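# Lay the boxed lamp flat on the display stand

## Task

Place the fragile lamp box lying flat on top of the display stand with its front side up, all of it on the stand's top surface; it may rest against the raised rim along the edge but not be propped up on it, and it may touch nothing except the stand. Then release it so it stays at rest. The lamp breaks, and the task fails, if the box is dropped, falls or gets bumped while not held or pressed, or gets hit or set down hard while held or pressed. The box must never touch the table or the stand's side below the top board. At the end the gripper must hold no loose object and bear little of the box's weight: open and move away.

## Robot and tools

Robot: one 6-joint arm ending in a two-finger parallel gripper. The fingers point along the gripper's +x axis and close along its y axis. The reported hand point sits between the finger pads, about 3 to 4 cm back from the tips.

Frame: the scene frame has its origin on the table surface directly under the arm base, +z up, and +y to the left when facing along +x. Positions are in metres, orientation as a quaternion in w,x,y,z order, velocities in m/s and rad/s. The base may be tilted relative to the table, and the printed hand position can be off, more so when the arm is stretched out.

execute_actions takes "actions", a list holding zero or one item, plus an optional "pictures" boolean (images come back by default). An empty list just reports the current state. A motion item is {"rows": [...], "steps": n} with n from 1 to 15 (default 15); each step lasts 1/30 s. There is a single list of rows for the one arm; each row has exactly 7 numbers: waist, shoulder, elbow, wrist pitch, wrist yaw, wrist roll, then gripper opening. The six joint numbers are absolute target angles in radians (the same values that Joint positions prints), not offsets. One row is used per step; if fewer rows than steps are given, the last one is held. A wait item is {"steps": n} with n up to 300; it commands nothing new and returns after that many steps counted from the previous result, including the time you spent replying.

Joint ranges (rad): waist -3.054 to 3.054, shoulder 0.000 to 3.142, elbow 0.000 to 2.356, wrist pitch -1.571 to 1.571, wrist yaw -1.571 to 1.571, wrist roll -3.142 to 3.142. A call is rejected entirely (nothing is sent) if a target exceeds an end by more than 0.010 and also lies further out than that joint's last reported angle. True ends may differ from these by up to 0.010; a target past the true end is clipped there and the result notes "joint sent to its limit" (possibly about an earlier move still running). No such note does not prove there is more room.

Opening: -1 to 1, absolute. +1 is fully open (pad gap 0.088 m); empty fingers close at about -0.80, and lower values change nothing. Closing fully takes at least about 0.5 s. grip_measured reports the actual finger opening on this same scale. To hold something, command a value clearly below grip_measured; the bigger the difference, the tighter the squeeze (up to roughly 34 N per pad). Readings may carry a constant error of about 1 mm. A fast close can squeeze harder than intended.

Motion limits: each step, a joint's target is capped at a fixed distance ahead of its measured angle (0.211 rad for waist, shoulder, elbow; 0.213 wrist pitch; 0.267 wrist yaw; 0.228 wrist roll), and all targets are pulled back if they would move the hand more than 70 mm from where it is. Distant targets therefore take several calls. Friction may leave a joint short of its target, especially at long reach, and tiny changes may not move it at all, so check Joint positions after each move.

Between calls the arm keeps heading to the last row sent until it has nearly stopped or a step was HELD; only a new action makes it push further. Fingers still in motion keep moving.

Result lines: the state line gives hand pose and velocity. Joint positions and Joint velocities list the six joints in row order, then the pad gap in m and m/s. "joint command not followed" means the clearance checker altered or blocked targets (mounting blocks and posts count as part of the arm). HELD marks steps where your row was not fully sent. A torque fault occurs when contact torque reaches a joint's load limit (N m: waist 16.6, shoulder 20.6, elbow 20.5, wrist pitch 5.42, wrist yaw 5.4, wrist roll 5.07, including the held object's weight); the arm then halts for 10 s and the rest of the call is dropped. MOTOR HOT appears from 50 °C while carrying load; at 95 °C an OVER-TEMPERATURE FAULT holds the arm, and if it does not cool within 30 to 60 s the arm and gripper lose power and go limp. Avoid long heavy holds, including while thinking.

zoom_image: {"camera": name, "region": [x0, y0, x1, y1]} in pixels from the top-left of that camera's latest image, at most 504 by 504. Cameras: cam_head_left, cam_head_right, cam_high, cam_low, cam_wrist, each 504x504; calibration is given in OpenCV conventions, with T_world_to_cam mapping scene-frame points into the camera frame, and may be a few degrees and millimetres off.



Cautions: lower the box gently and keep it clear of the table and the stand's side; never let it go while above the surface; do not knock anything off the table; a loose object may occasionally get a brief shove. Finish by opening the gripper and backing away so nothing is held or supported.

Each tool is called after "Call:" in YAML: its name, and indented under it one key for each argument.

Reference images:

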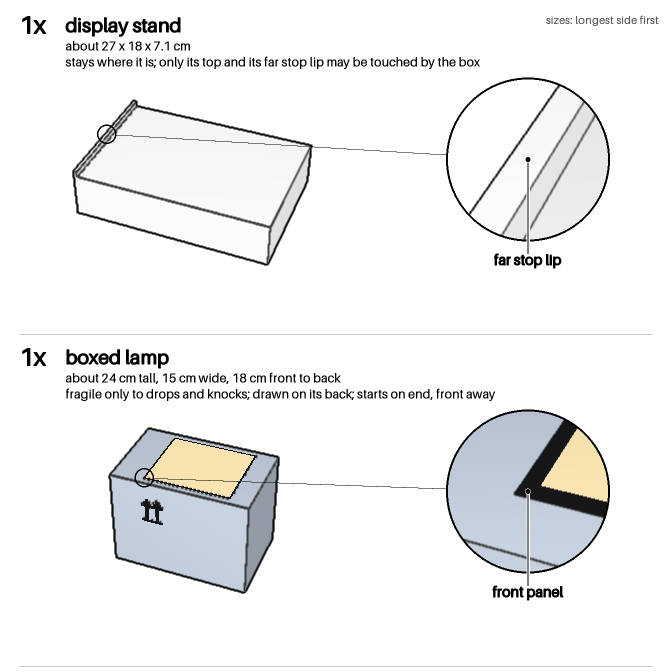

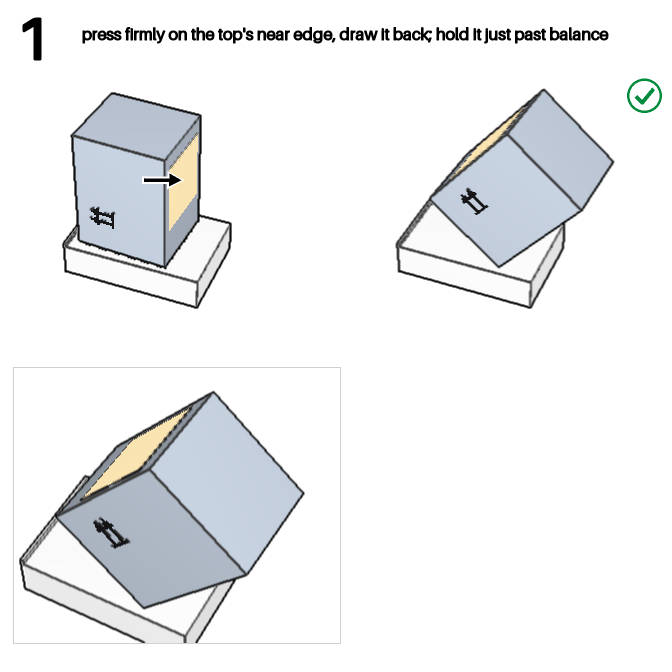

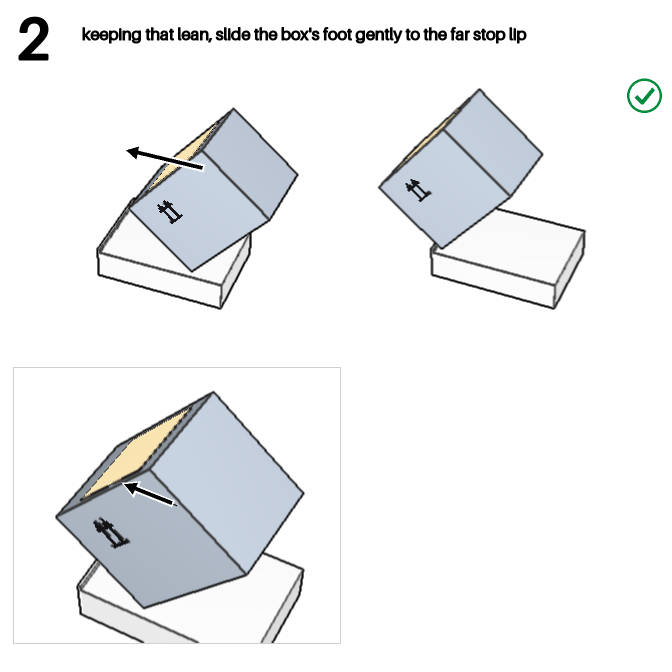

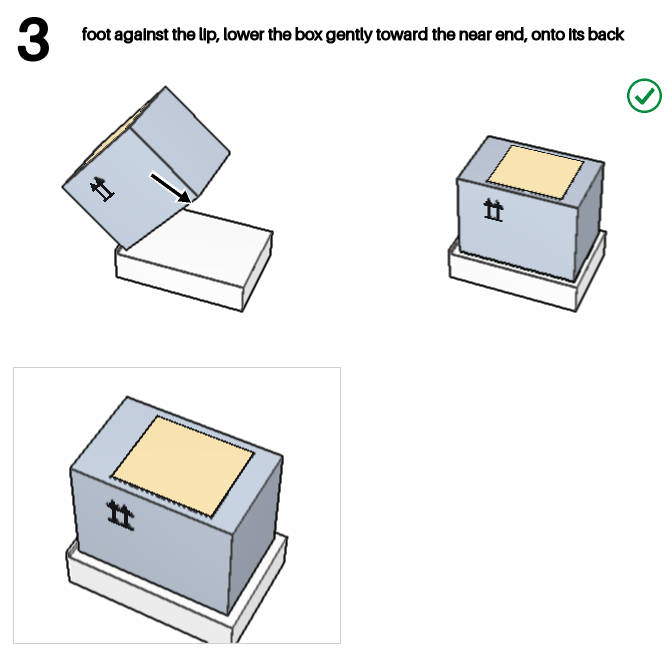

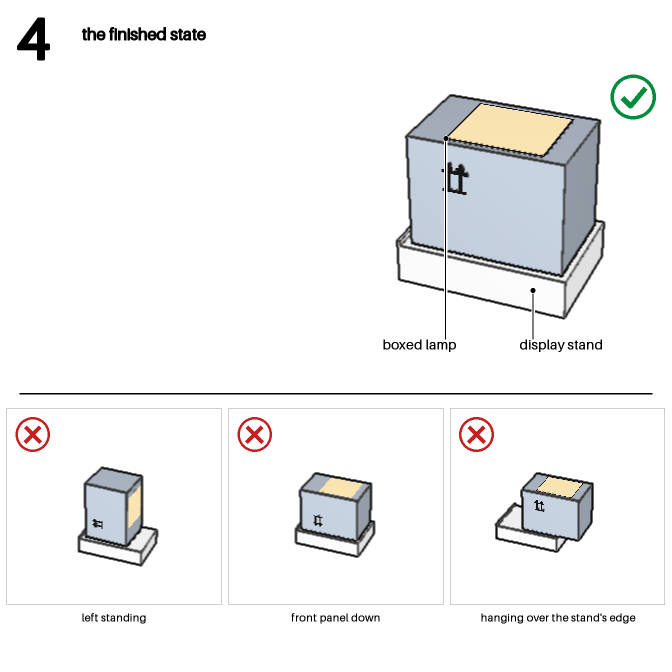

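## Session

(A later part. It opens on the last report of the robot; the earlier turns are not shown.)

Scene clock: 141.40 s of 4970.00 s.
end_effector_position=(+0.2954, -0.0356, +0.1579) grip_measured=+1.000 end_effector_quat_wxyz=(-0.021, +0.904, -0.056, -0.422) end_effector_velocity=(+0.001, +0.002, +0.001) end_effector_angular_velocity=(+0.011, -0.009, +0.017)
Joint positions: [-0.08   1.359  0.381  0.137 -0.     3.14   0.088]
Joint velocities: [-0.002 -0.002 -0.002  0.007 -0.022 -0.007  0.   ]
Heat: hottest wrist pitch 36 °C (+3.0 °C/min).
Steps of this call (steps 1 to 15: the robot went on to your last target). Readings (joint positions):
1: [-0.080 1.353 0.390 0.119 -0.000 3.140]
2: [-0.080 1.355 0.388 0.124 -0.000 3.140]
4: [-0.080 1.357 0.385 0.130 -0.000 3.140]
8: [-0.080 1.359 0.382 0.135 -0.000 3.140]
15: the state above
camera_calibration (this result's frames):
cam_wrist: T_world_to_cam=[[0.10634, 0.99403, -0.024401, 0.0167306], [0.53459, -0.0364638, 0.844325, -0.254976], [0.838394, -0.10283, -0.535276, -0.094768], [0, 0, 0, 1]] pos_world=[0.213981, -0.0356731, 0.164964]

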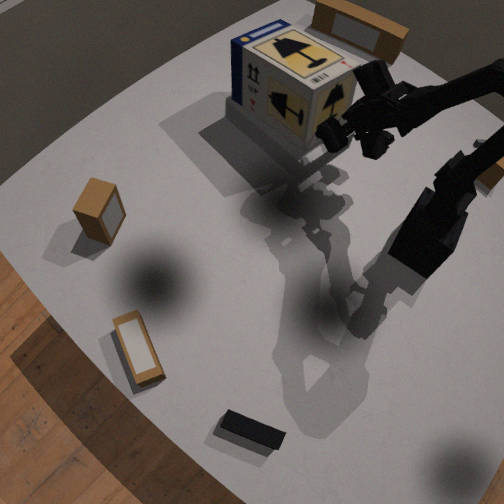

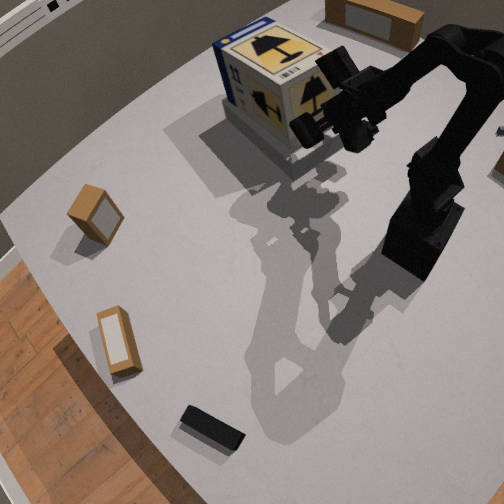

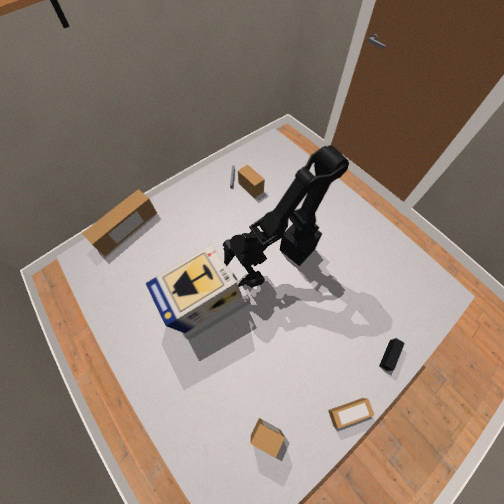

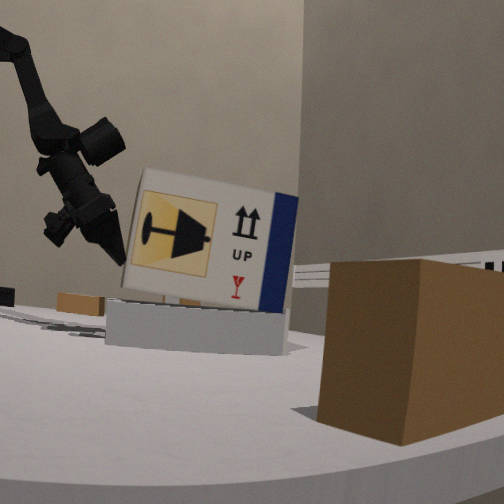

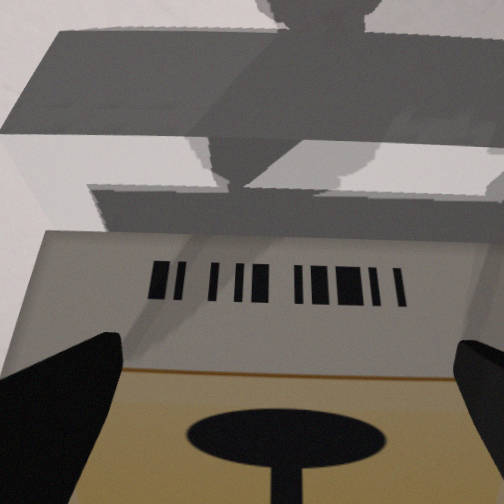

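Call:
execute_actions:
  actions:
    - {"rows": [[-0.083,1.3617,0.3947,0.1659,0.0,3.14,1.0],[-0.083,1.3650,0.3921,0.1729,0.0,3.14,1.0],[-0.083,1.3684,0.3895,0.1799,0.0,3.14,1.0],[-0.083,1.3718,0.3870,0.1869,0.0,3.14,1.0],[-0.083,1.3752,0.3844,0.1939,0.0,3.14,1.0],[-0.083,1.3785,0.3818,0.2009,0.0,3.14,1.0],[-0.083,1.3819,0.3792,0.2079,0.0,3.14,1.0],[-0.083,1.3853,0.3766,0.2149,0.0,3.14,1.0],[-0.083,1.3887,0.3740,0.2219,0.0,3.14,1.0],[-0.083,1.3920,0.3714,0.2289,0.0,3.14,1.0],[-0.083,1.3954,0.3688,0.2359,0.0,3.14,1.0],[-0.083,1.3988,0.3663,0.2429,0.0,3.14,1.0],[-0.083,1.4022,0.3637,0.2499,0.0,3.14,1.0],[-0.083,1.4055,0.3611,0.2569,0.0,3.14,1.0],[-0.083,1.4089,0.3585,0.2639,0.0,3.14,1.0]], "steps": 15}
  pictures: false

Call:
execute_actions:
  actions:
    - {"steps": 15}

Call:
zoom_image:
  camera: "cam_low"
  region: [90, 180, 310, 340]

Scene clock: 144.87 s of 4970.00 s.
end_effector_position=(+0.2935, -0.0354, +0.1470) grip_measured=+1.000 end_effector_quat_wxyz=(-0.021, +0.906, -0.056, -0.420) end_effector_velocity=(-0.005, -0.001, -0.024) end_effector_angular_velocity=(-0.003, -0.017, -0.013)
Joint positions: [-0.08   1.402  0.347  0.221 -0.     3.14   0.088]
Joint velocities: [-0.002  0.1   -0.081  0.198  0.007  0.007  0.   ]
Heat: hottest wrist pitch 37 °C (+5.0 °C/min).
Steps of this call (steps 1 to 15: the robot went on to your last target; steps 16 to 89: nothing new was sent; steps 90 to 104: all 15 steps of this action). Readings (joint positions):
90: [-0.080 1.360 0.381 0.138 -0.000 3.140]
91: [-0.080 1.361 0.380 0.141 -0.000 3.140]
93: [-0.080 1.365 0.376 0.150 -0.000 3.140]
97: [-0.080 1.378 0.366 0.174 -0.000 3.140]
104: the state above

Scene clock: 145.37 s of 4970.00 s.
end_effector_position=(+0.2931, -0.0354, +0.1448) grip_measured=+1.000 end_effector_quat_wxyz=(-0.021, +0.906, -0.056, -0.418) end_effector_velocity=(-0.000, +0.000, +0.000) end_effector_angular_velocity=(-0.008, +0.004, +0.019)
Joint positions: [-0.08   1.412  0.339  0.241 -0.     3.14   0.088]
Joint velocities: [-0.002 -0.002  0.002 -0.007 -0.007 -0.022  0.   ]
Heat: hottest wrist pitch 37 °C (+5.1 °C/min).
Steps of this call (steps 1 to 15: the robot went on to your last target). Readings (joint positions):
1: [-0.080 1.405 0.345 0.226 -0.000 3.140]
2: [-0.080 1.407 0.343 0.230 -0.000 3.140]
4: [-0.080 1.410 0.341 0.235 -0.000 3.140]
8: [-0.080 1.411 0.339 0.239 -0.000 3.140]
15: the state above
camera_calibration (this result's frames):
cam_wrist: T_world_to_cam=[[0.106772, 0.993987, -0.0242735, 0.0163399], [0.52718, -0.035896, 0.848995, -0.241238], [0.843019, -0.103446, -0.527843, -0.102277], [0, 0, 0, 1]] pos_world=[0.211653, -0.0354813, 0.15122]

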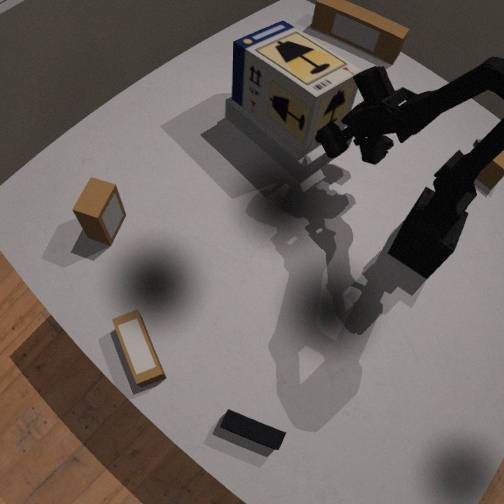

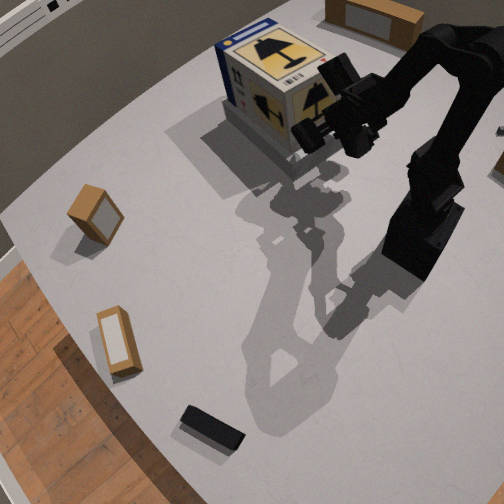

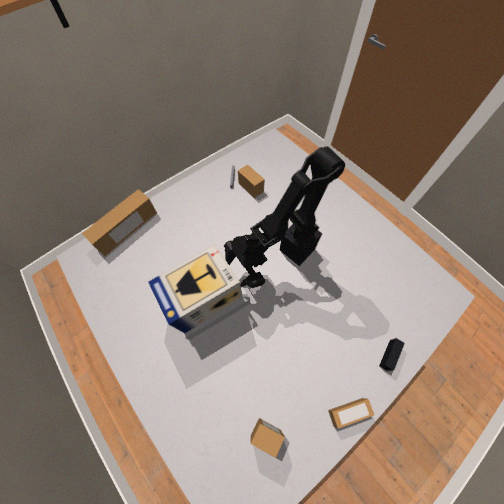

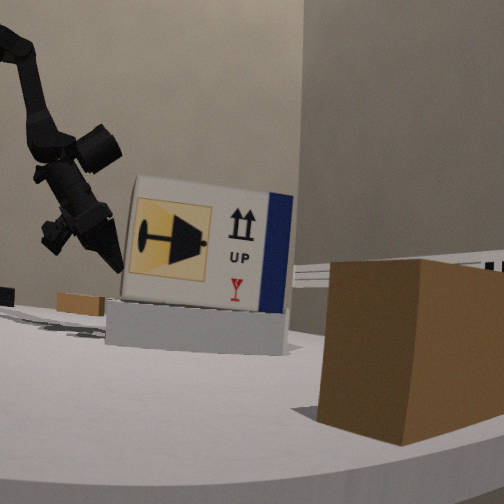

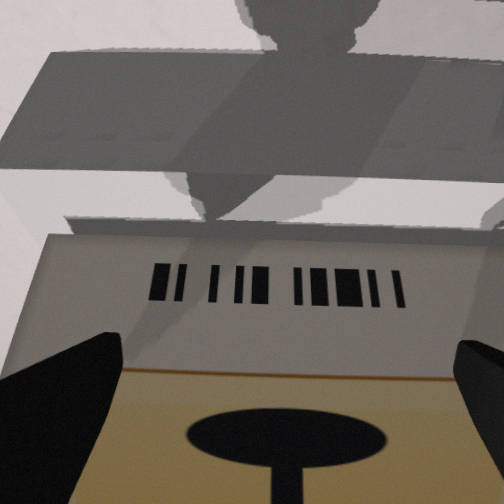

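Region (90, 180, 310, 340) of cam_low's 504x504 image, scaled by 2.291, with more detail than that image has; it fills the top 367 rows of this view, and the rest is white.

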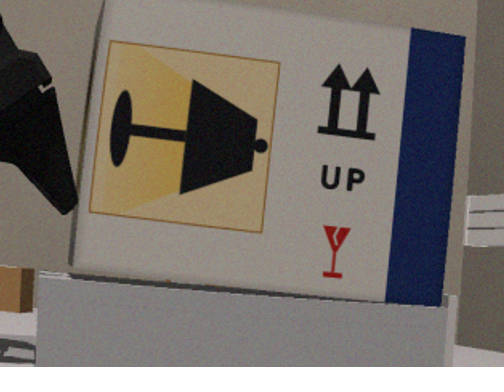

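Call:
execute_actions:
  actions:
    - {"rows": [[-0.083,1.4109,0.3575,0.2674,0.0,3.14,1.0],[-0.083,1.4130,0.3564,0.2708,0.0,3.14,1.0],[-0.083,1.4150,0.3554,0.2743,0.0,3.14,1.0],[-0.083,1.4170,0.3543,0.2778,0.0,3.14,1.0],[-0.083,1.4191,0.3533,0.2812,0.0,3.14,1.0],[-0.083,1.4211,0.3522,0.2847,0.0,3.14,1.0],[-0.083,1.4232,0.3512,0.2881,0.0,3.14,1.0],[-0.083,1.4252,0.3501,0.2916,0.0,3.14,1.0],[-0.083,1.4272,0.3491,0.2951,0.0,3.14,1.0],[-0.083,1.4293,0.3480,0.2985,0.0,3.14,1.0],[-0.083,1.4313,0.3470,0.3020,0.0,3.14,1.0],[-0.083,1.4333,0.3459,0.3055,0.0,3.14,1.0],[-0.083,1.4354,0.3449,0.3089,0.0,3.14,1.0],[-0.083,1.4374,0.3438,0.3124,0.0,3.14,1.0],[-0.083,1.4394,0.3428,0.3159,0.0,3.14,1.0]], "steps": 15}
  pictures: false

Call:
execute_actions:
  actions:
    - {"rows": [[-0.083,1.4408,0.3421,0.3182,0.0,3.14,1.0],[-0.083,1.4421,0.3414,0.3205,0.0,3.14,1.0],[-0.083,1.4435,0.3407,0.3228,0.0,3.14,1.0],[-0.083,1.4448,0.3400,0.3251,0.0,3.14,1.0],[-0.083,1.4462,0.3393,0.3274,0.0,3.14,1.0],[-0.083,1.4475,0.3386,0.3298,0.0,3.14,1.0],[-0.083,1.4489,0.3379,0.3321,0.0,3.14,1.0],[-0.083,1.4503,0.3372,0.3344,0.0,3.14,1.0],[-0.083,1.4516,0.3365,0.3367,0.0,3.14,1.0],[-0.083,1.4530,0.3358,0.3390,0.0,3.14,1.0],[-0.083,1.4543,0.3351,0.3413,0.0,3.14,1.0],[-0.083,1.4557,0.3344,0.3436,0.0,3.14,1.0],[-0.083,1.4570,0.3337,0.3459,0.0,3.14,1.0],[-0.083,1.4584,0.3330,0.3482,0.0,3.14,1.0],[-0.083,1.4598,0.3323,0.3505,0.0,3.14,1.0]], "steps": 15}
  pictures: false

Call:
execute_actions:
  actions:
    - {"steps": 12}

Call:
zoom_image:
  camera: "cam_low"
  region: [90, 180, 310, 340]

Scene clock: 148.43 s of 4970.00 s.
end_effector_position=(+0.2924, -0.0353, +0.1395) grip_measured=+1.000 end_effector_quat_wxyz=(-0.021, +0.907, -0.056, -0.417) end_effector_velocity=(-0.003, +0.003, -0.013) end_effector_angular_velocity=(+0.011, -0.004, +0.017)
Joint positions: [-0.08   1.437  0.325  0.282 -0.     3.14   0.088]
Joint velocities: [-0.002  0.056 -0.037  0.095 -0.022 -0.007  0.   ]
Heat: hottest wrist pitch 38 °C (+6.0 °C/min).
Steps of this call (steps 1 to 15: the robot went on to your last target; steps 16 to 77: nothing new was sent; steps 78 to 92: all 15 steps of this action). Readings (joint positions):
78: [-0.080 1.412 0.339 0.242 -0.000 3.140]
79: [-0.080 1.413 0.338 0.243 -0.000 3.140]
81: [-0.080 1.416 0.336 0.248 -0.000 3.140]
85: [-0.080 1.423 0.333 0.259 -0.000 3.140]
92: the state above

Scene clock: 148.93 s of 4970.00 s.
end_effector_position=(+0.2919, -0.0353, +0.1364) grip_measured=+1.000 end_effector_quat_wxyz=(-0.021, +0.908, -0.056, -0.414) end_effector_velocity=(-0.002, +0.001, -0.003) end_effector_angular_velocity=(-0.002, -0.022, +0.008)
Joint positions: [-0.08   1.453  0.311  0.32  -0.     3.14   0.088]
Joint velocities: [-0.002  0.012 -0.032  0.066 -0.007 -0.007  0.   ]
Heat: hottest wrist pitch 38 °C (+6.1 °C/min).
Steps of this call (steps 1 to 15: all 15 steps of this action). Readings (joint positions):
1: [-0.080 1.439 0.324 0.285 -0.000 3.140]
2: [-0.080 1.441 0.323 0.288 -0.000 3.140]
4: [-0.080 1.445 0.321 0.294 -0.000 3.140]
8: [-0.080 1.450 0.318 0.304 -0.000 3.140]
15: the state above

Scene clock: 149.33 s of 4970.00 s.
end_effector_position=(+0.2918, -0.0353, +0.1362) grip_measured=+1.000 end_effector_quat_wxyz=(-0.021, +0.909, -0.056, -0.413) end_effector_velocity=(-0.004, +0.001, -0.003) end_effector_angular_velocity=(-0.006, +0.023, +0.019)
Joint positions: [-0.08   1.455  0.308  0.327 -0.     3.14   0.088]
Joint velocities: [-0.002 -0.002 -0.002 -0.022 -0.007 -0.022  0.   ]
Heat: hottest wrist pitch 38 °C (+6.0 °C/min).
Steps of this call (steps 1 to 12: the robot went on to your last target). Readings (joint positions):
1: [-0.080 1.454 0.310 0.322 -0.000 3.140]
2: [-0.080 1.454 0.310 0.323 -0.000 3.140]
4: [-0.080 1.455 0.309 0.325 -0.000 3.140]
8: [-0.080 1.455 0.309 0.326 -0.000 3.140]
12: the state above
camera_calibration (this result's frames):
cam_wrist: T_world_to_cam=[[0.106963, 0.993963, -0.0244298, 0.0161454], [0.51718, -0.0346366, 0.855175, -0.231011], [0.849166, -0.104107, -0.517763, -0.108891], [0, 0, 0, 1]] pos_world=[0.210214, -0.0353857, 0.14157]

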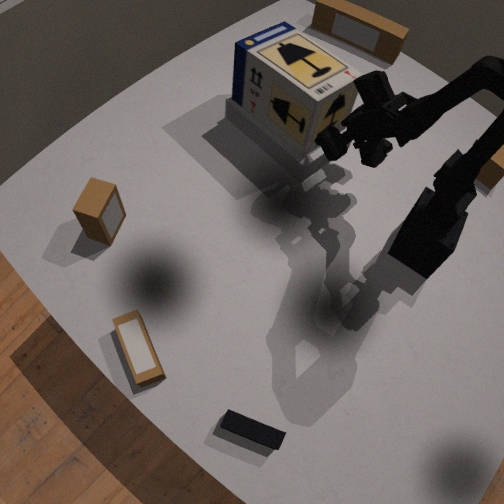

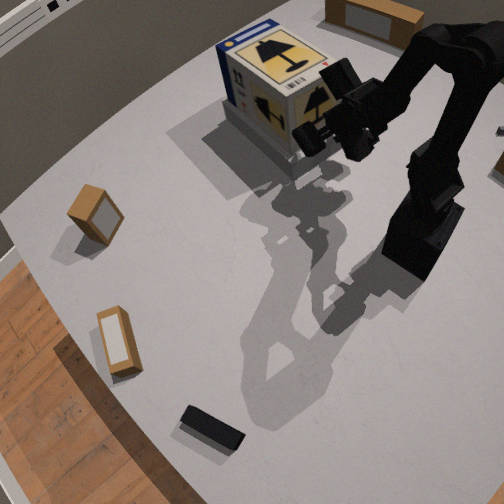

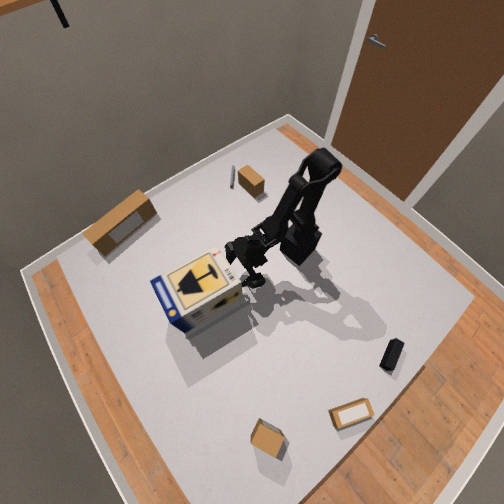

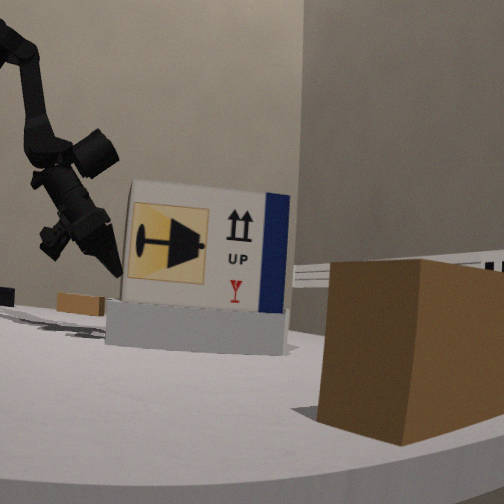

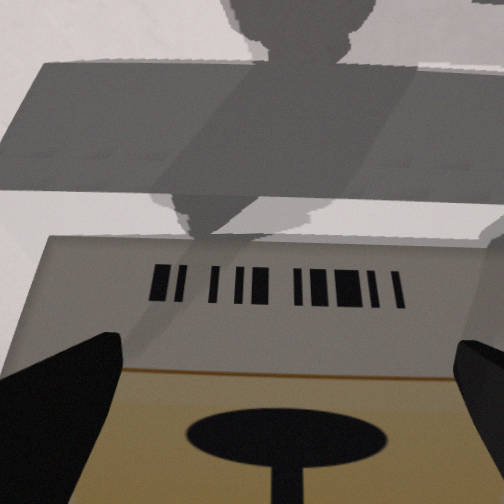

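Region (90, 180, 310, 340) of cam_low's 504x504 image, scaled by 2.291, with more detail than that image has; it fills the top 367 rows of this view, and the rest is white.

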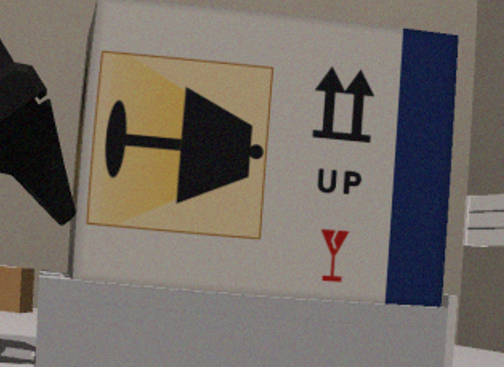

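Call:
execute_actions:
  actions:
    - {"rows": [[-0.083,1.4561,0.3242,0.3434,0.0,3.14,1.0],[-0.083,1.4524,0.3162,0.3363,0.0,3.14,1.0],[-0.083,1.4487,0.3081,0.3291,0.0,3.14,1.0],[-0.083,1.4450,0.3000,0.3220,0.0,3.14,1.0],[-0.083,1.4266,0.2955,0.3038,0.0,3.14,1.0],[-0.083,1.4082,0.2909,0.2856,0.0,3.14,1.0],[-0.083,1.3899,0.2864,0.2673,0.0,3.14,1.0],[-0.083,1.3715,0.2818,0.2491,0.0,3.14,1.0],[-0.083,1.3531,0.2773,0.2309,0.0,3.14,1.0],[-0.083,1.3347,0.2727,0.2127,0.0,3.14,1.0],[-0.083,1.3163,0.2682,0.1945,0.0,3.14,1.0],[-0.083,1.2980,0.2636,0.1762,0.0,3.14,1.0],[-0.083,1.2796,0.2591,0.1580,0.0,3.14,1.0],[-0.083,1.2612,0.2545,0.1398,0.0,3.14,1.0],[-0.083,1.2428,0.2500,0.1216,0.0,3.14,1.0]], "steps": 15}
  pictures: false

Call:
execute_actions:
  actions:
    - {"rows": [[-0.083,1.2244,0.2587,0.0927,0.0,3.14,1.0],[-0.083,1.2037,0.2684,0.0601,0.0,3.14,1.0],[-0.083,1.1830,0.2781,0.0276,0.0,3.14,1.0],[-0.083,1.1623,0.2879,-0.0049,0.0,3.14,1.0],[-0.083,1.1416,0.2976,-0.0375,0.0,3.14,1.0],[-0.083,1.1209,0.3073,-0.0700,0.0,3.14,1.0],[-0.083,1.1002,0.3171,-0.1026,0.0,3.14,1.0],[-0.083,1.0795,0.3268,-0.1351,0.0,3.14,1.0],[-0.083,1.0588,0.3365,-0.1676,0.0,3.14,1.0],[-0.083,1.0381,0.3463,-0.2002,0.0,3.14,1.0],[-0.083,1.0174,0.3560,-0.2327,0.0,3.14,1.0],[-0.083,0.9967,0.3657,-0.2653,0.0,3.14,1.0],[-0.083,0.9760,0.3755,-0.2978,0.0,3.14,1.0],[-0.083,0.9553,0.3852,-0.3303,0.0,3.14,1.0],[-0.083,0.9346,0.3949,-0.3629,0.0,3.14,1.0]], "steps": 15}
  pictures: false

Call:
execute_actions:
  actions:
    - {"rows": [[-0.083,0.9139,0.4047,-0.3954,0.0,3.14,1.0],[-0.083,0.8932,0.4144,-0.4280,0.0,3.14,1.0],[-0.083,0.8748,0.4230,-0.4569,0.0,3.14,1.0],[-0.083,0.8564,0.4317,-0.4858,0.0,3.14,1.0],[-0.083,0.8403,0.4393,-0.5111,0.0,3.14,1.0],[-0.083,0.8265,0.4458,-0.5328,0.0,3.14,1.0],[-0.083,0.8150,0.4512,-0.5509,0.0,3.14,1.0],[-0.083,0.8058,0.4555,-0.5653,0.0,3.14,1.0],[-0.083,0.7966,0.4598,-0.5798,0.0,3.14,1.0],[-0.083,0.7897,0.4631,-0.5907,0.0,3.14,1.0],[-0.083,0.7851,0.4652,-0.5979,0.0,3.14,1.0],[-0.083,0.7828,0.4663,-0.6015,0.0,3.14,1.0]], "steps": 15}

Scene clock: 154.60 s of 4970.00 s.
end_effector_position=(+0.2702, -0.0326, +0.1448) grip_measured=+1.000 end_effector_quat_wxyz=(-0.022, +0.902, -0.056, -0.427) end_effector_velocity=(-0.092, +0.016, +0.010) end_effector_angular_velocity=(+0.042, +0.155, +0.025)
Joint positions: [-0.08   1.301  0.275  0.176 -0.     3.141  0.088]
Joint velocities: [-0.002 -0.53  -0.154 -0.535 -0.037 -0.007  0.   ]
Heat: hottest wrist pitch 40 °C (+8.1 °C/min).
Steps of this call (steps 1 to 15: the robot went on to your last target; steps 16 to 90: nothing new was sent; then 1.77 s passed at rest; steps 91 to 105: all 15 steps of this action). Readings (joint positions):
91: [-0.080 1.455 0.307 0.327 -0.000 3.140]
92: [-0.080 1.455 0.306 0.327 -0.000 3.140]
94: [-0.080 1.455 0.304 0.327 -0.000 3.140]
98: [-0.080 1.421 0.302 0.294 -0.000 3.141]
105: the state above

Scene clock: 155.10 s of 4970.00 s.
end_effector_position=(+0.2438, -0.0291, +0.1854) grip_measured=+1.000 end_effector_quat_wxyz=(-0.023, +0.890, -0.055, -0.452) end_effector_velocity=(-0.060, +0.006, +0.113) end_effector_angular_velocity=(-0.009, +0.082, +0.010)
Joint positions: [-0.08   1.     0.359 -0.266 -0.     3.141  0.088]
Joint velocities: [-0.002 -0.628  0.281 -0.989  0.007 -0.022  0.   ]
Heat: hottest wrist pitch 40 °C (+8.1 °C/min).
Steps of this call (steps 1 to 15: all 15 steps of this action). Readings (joint positions):
1: [-0.080 1.283 0.272 0.155 -0.000 3.141]
2: [-0.080 1.265 0.271 0.130 -0.000 3.141]
4: [-0.080 1.226 0.271 0.079 -0.000 3.141]
8: [-0.080 1.146 0.291 -0.043 -0.000 3.141]
15: the state above

Scene clock: 155.60 s of 4970.00 s.
end_effector_position=(+0.2187, -0.0258, +0.2233) grip_measured=+1.000 end_effector_quat_wxyz=(-0.024, +0.886, -0.055, -0.460) end_effector_velocity=(-0.016, +0.000, +0.012) end_effector_angular_velocity=(-0.008, +0.023, -0.001)
Joint positions: [-0.081  0.794  0.454 -0.584 -0.     3.141  0.088]
Joint velocities: [-0.002 -0.081  0.037 -0.139  0.007 -0.007  0.   ]
Heat: hottest wrist pitch 39 °C (+7.0 °C/min).
Steps of this call (steps 1 to 15: all 15 steps of this action). Readings (joint positions):
1: [-0.080 0.979 0.368 -0.299 -0.000 3.141]
2: [-0.080 0.958 0.377 -0.331 -0.000 3.141]
4: [-0.080 0.918 0.396 -0.393 -0.000 3.141]
8: [-0.080 0.850 0.428 -0.497 -0.000 3.141]
15: the state above
camera_calibration (this result's frames):
cam_wrist: T_world_to_cam=[[0.106342, 0.994074, -0.0225446, 0.0164048], [0.602825, -0.0464231, 0.796522, -0.273346], [0.790755, -0.0982938, -0.604189, 0.0315238], [0, 0, 0, 1]] pos_world=[0.138108, -0.0258986, 0.237142]

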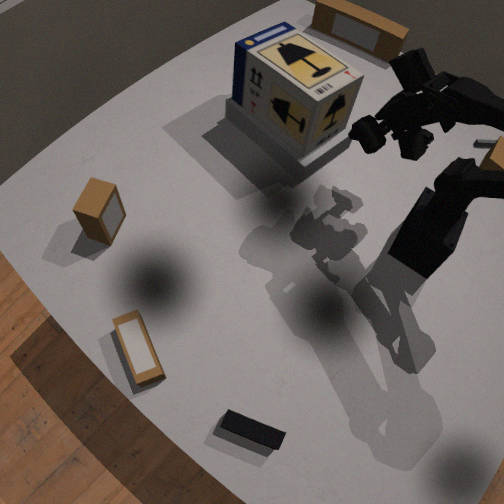

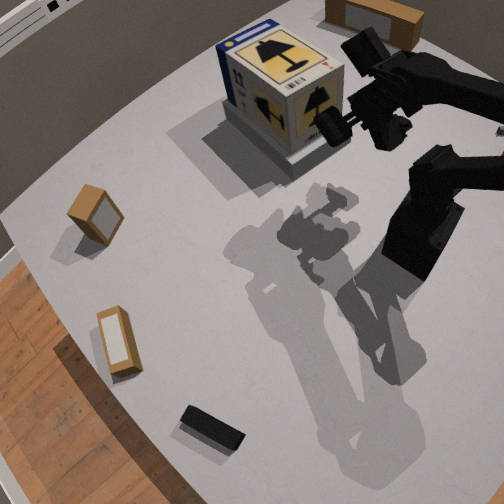

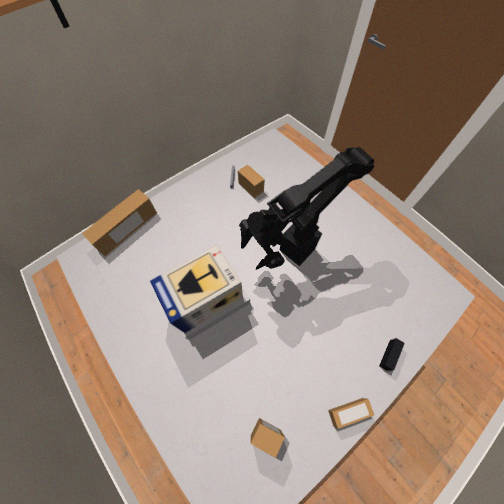

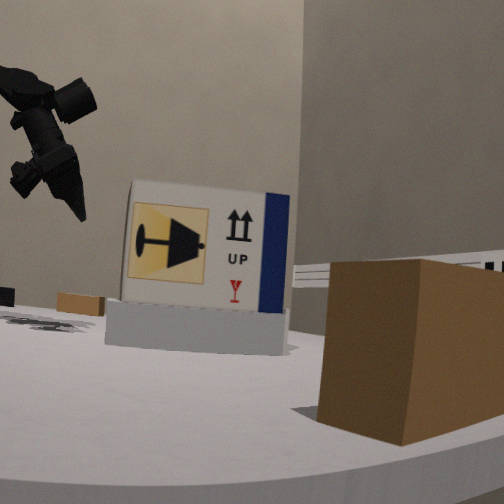

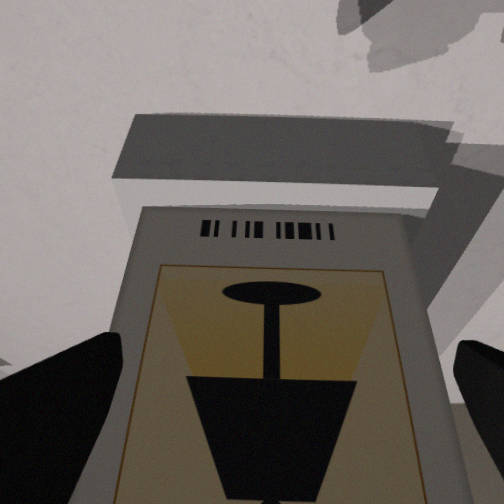

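Call:
finished_scene:
  scene: 1

The scene is finished: the task was done.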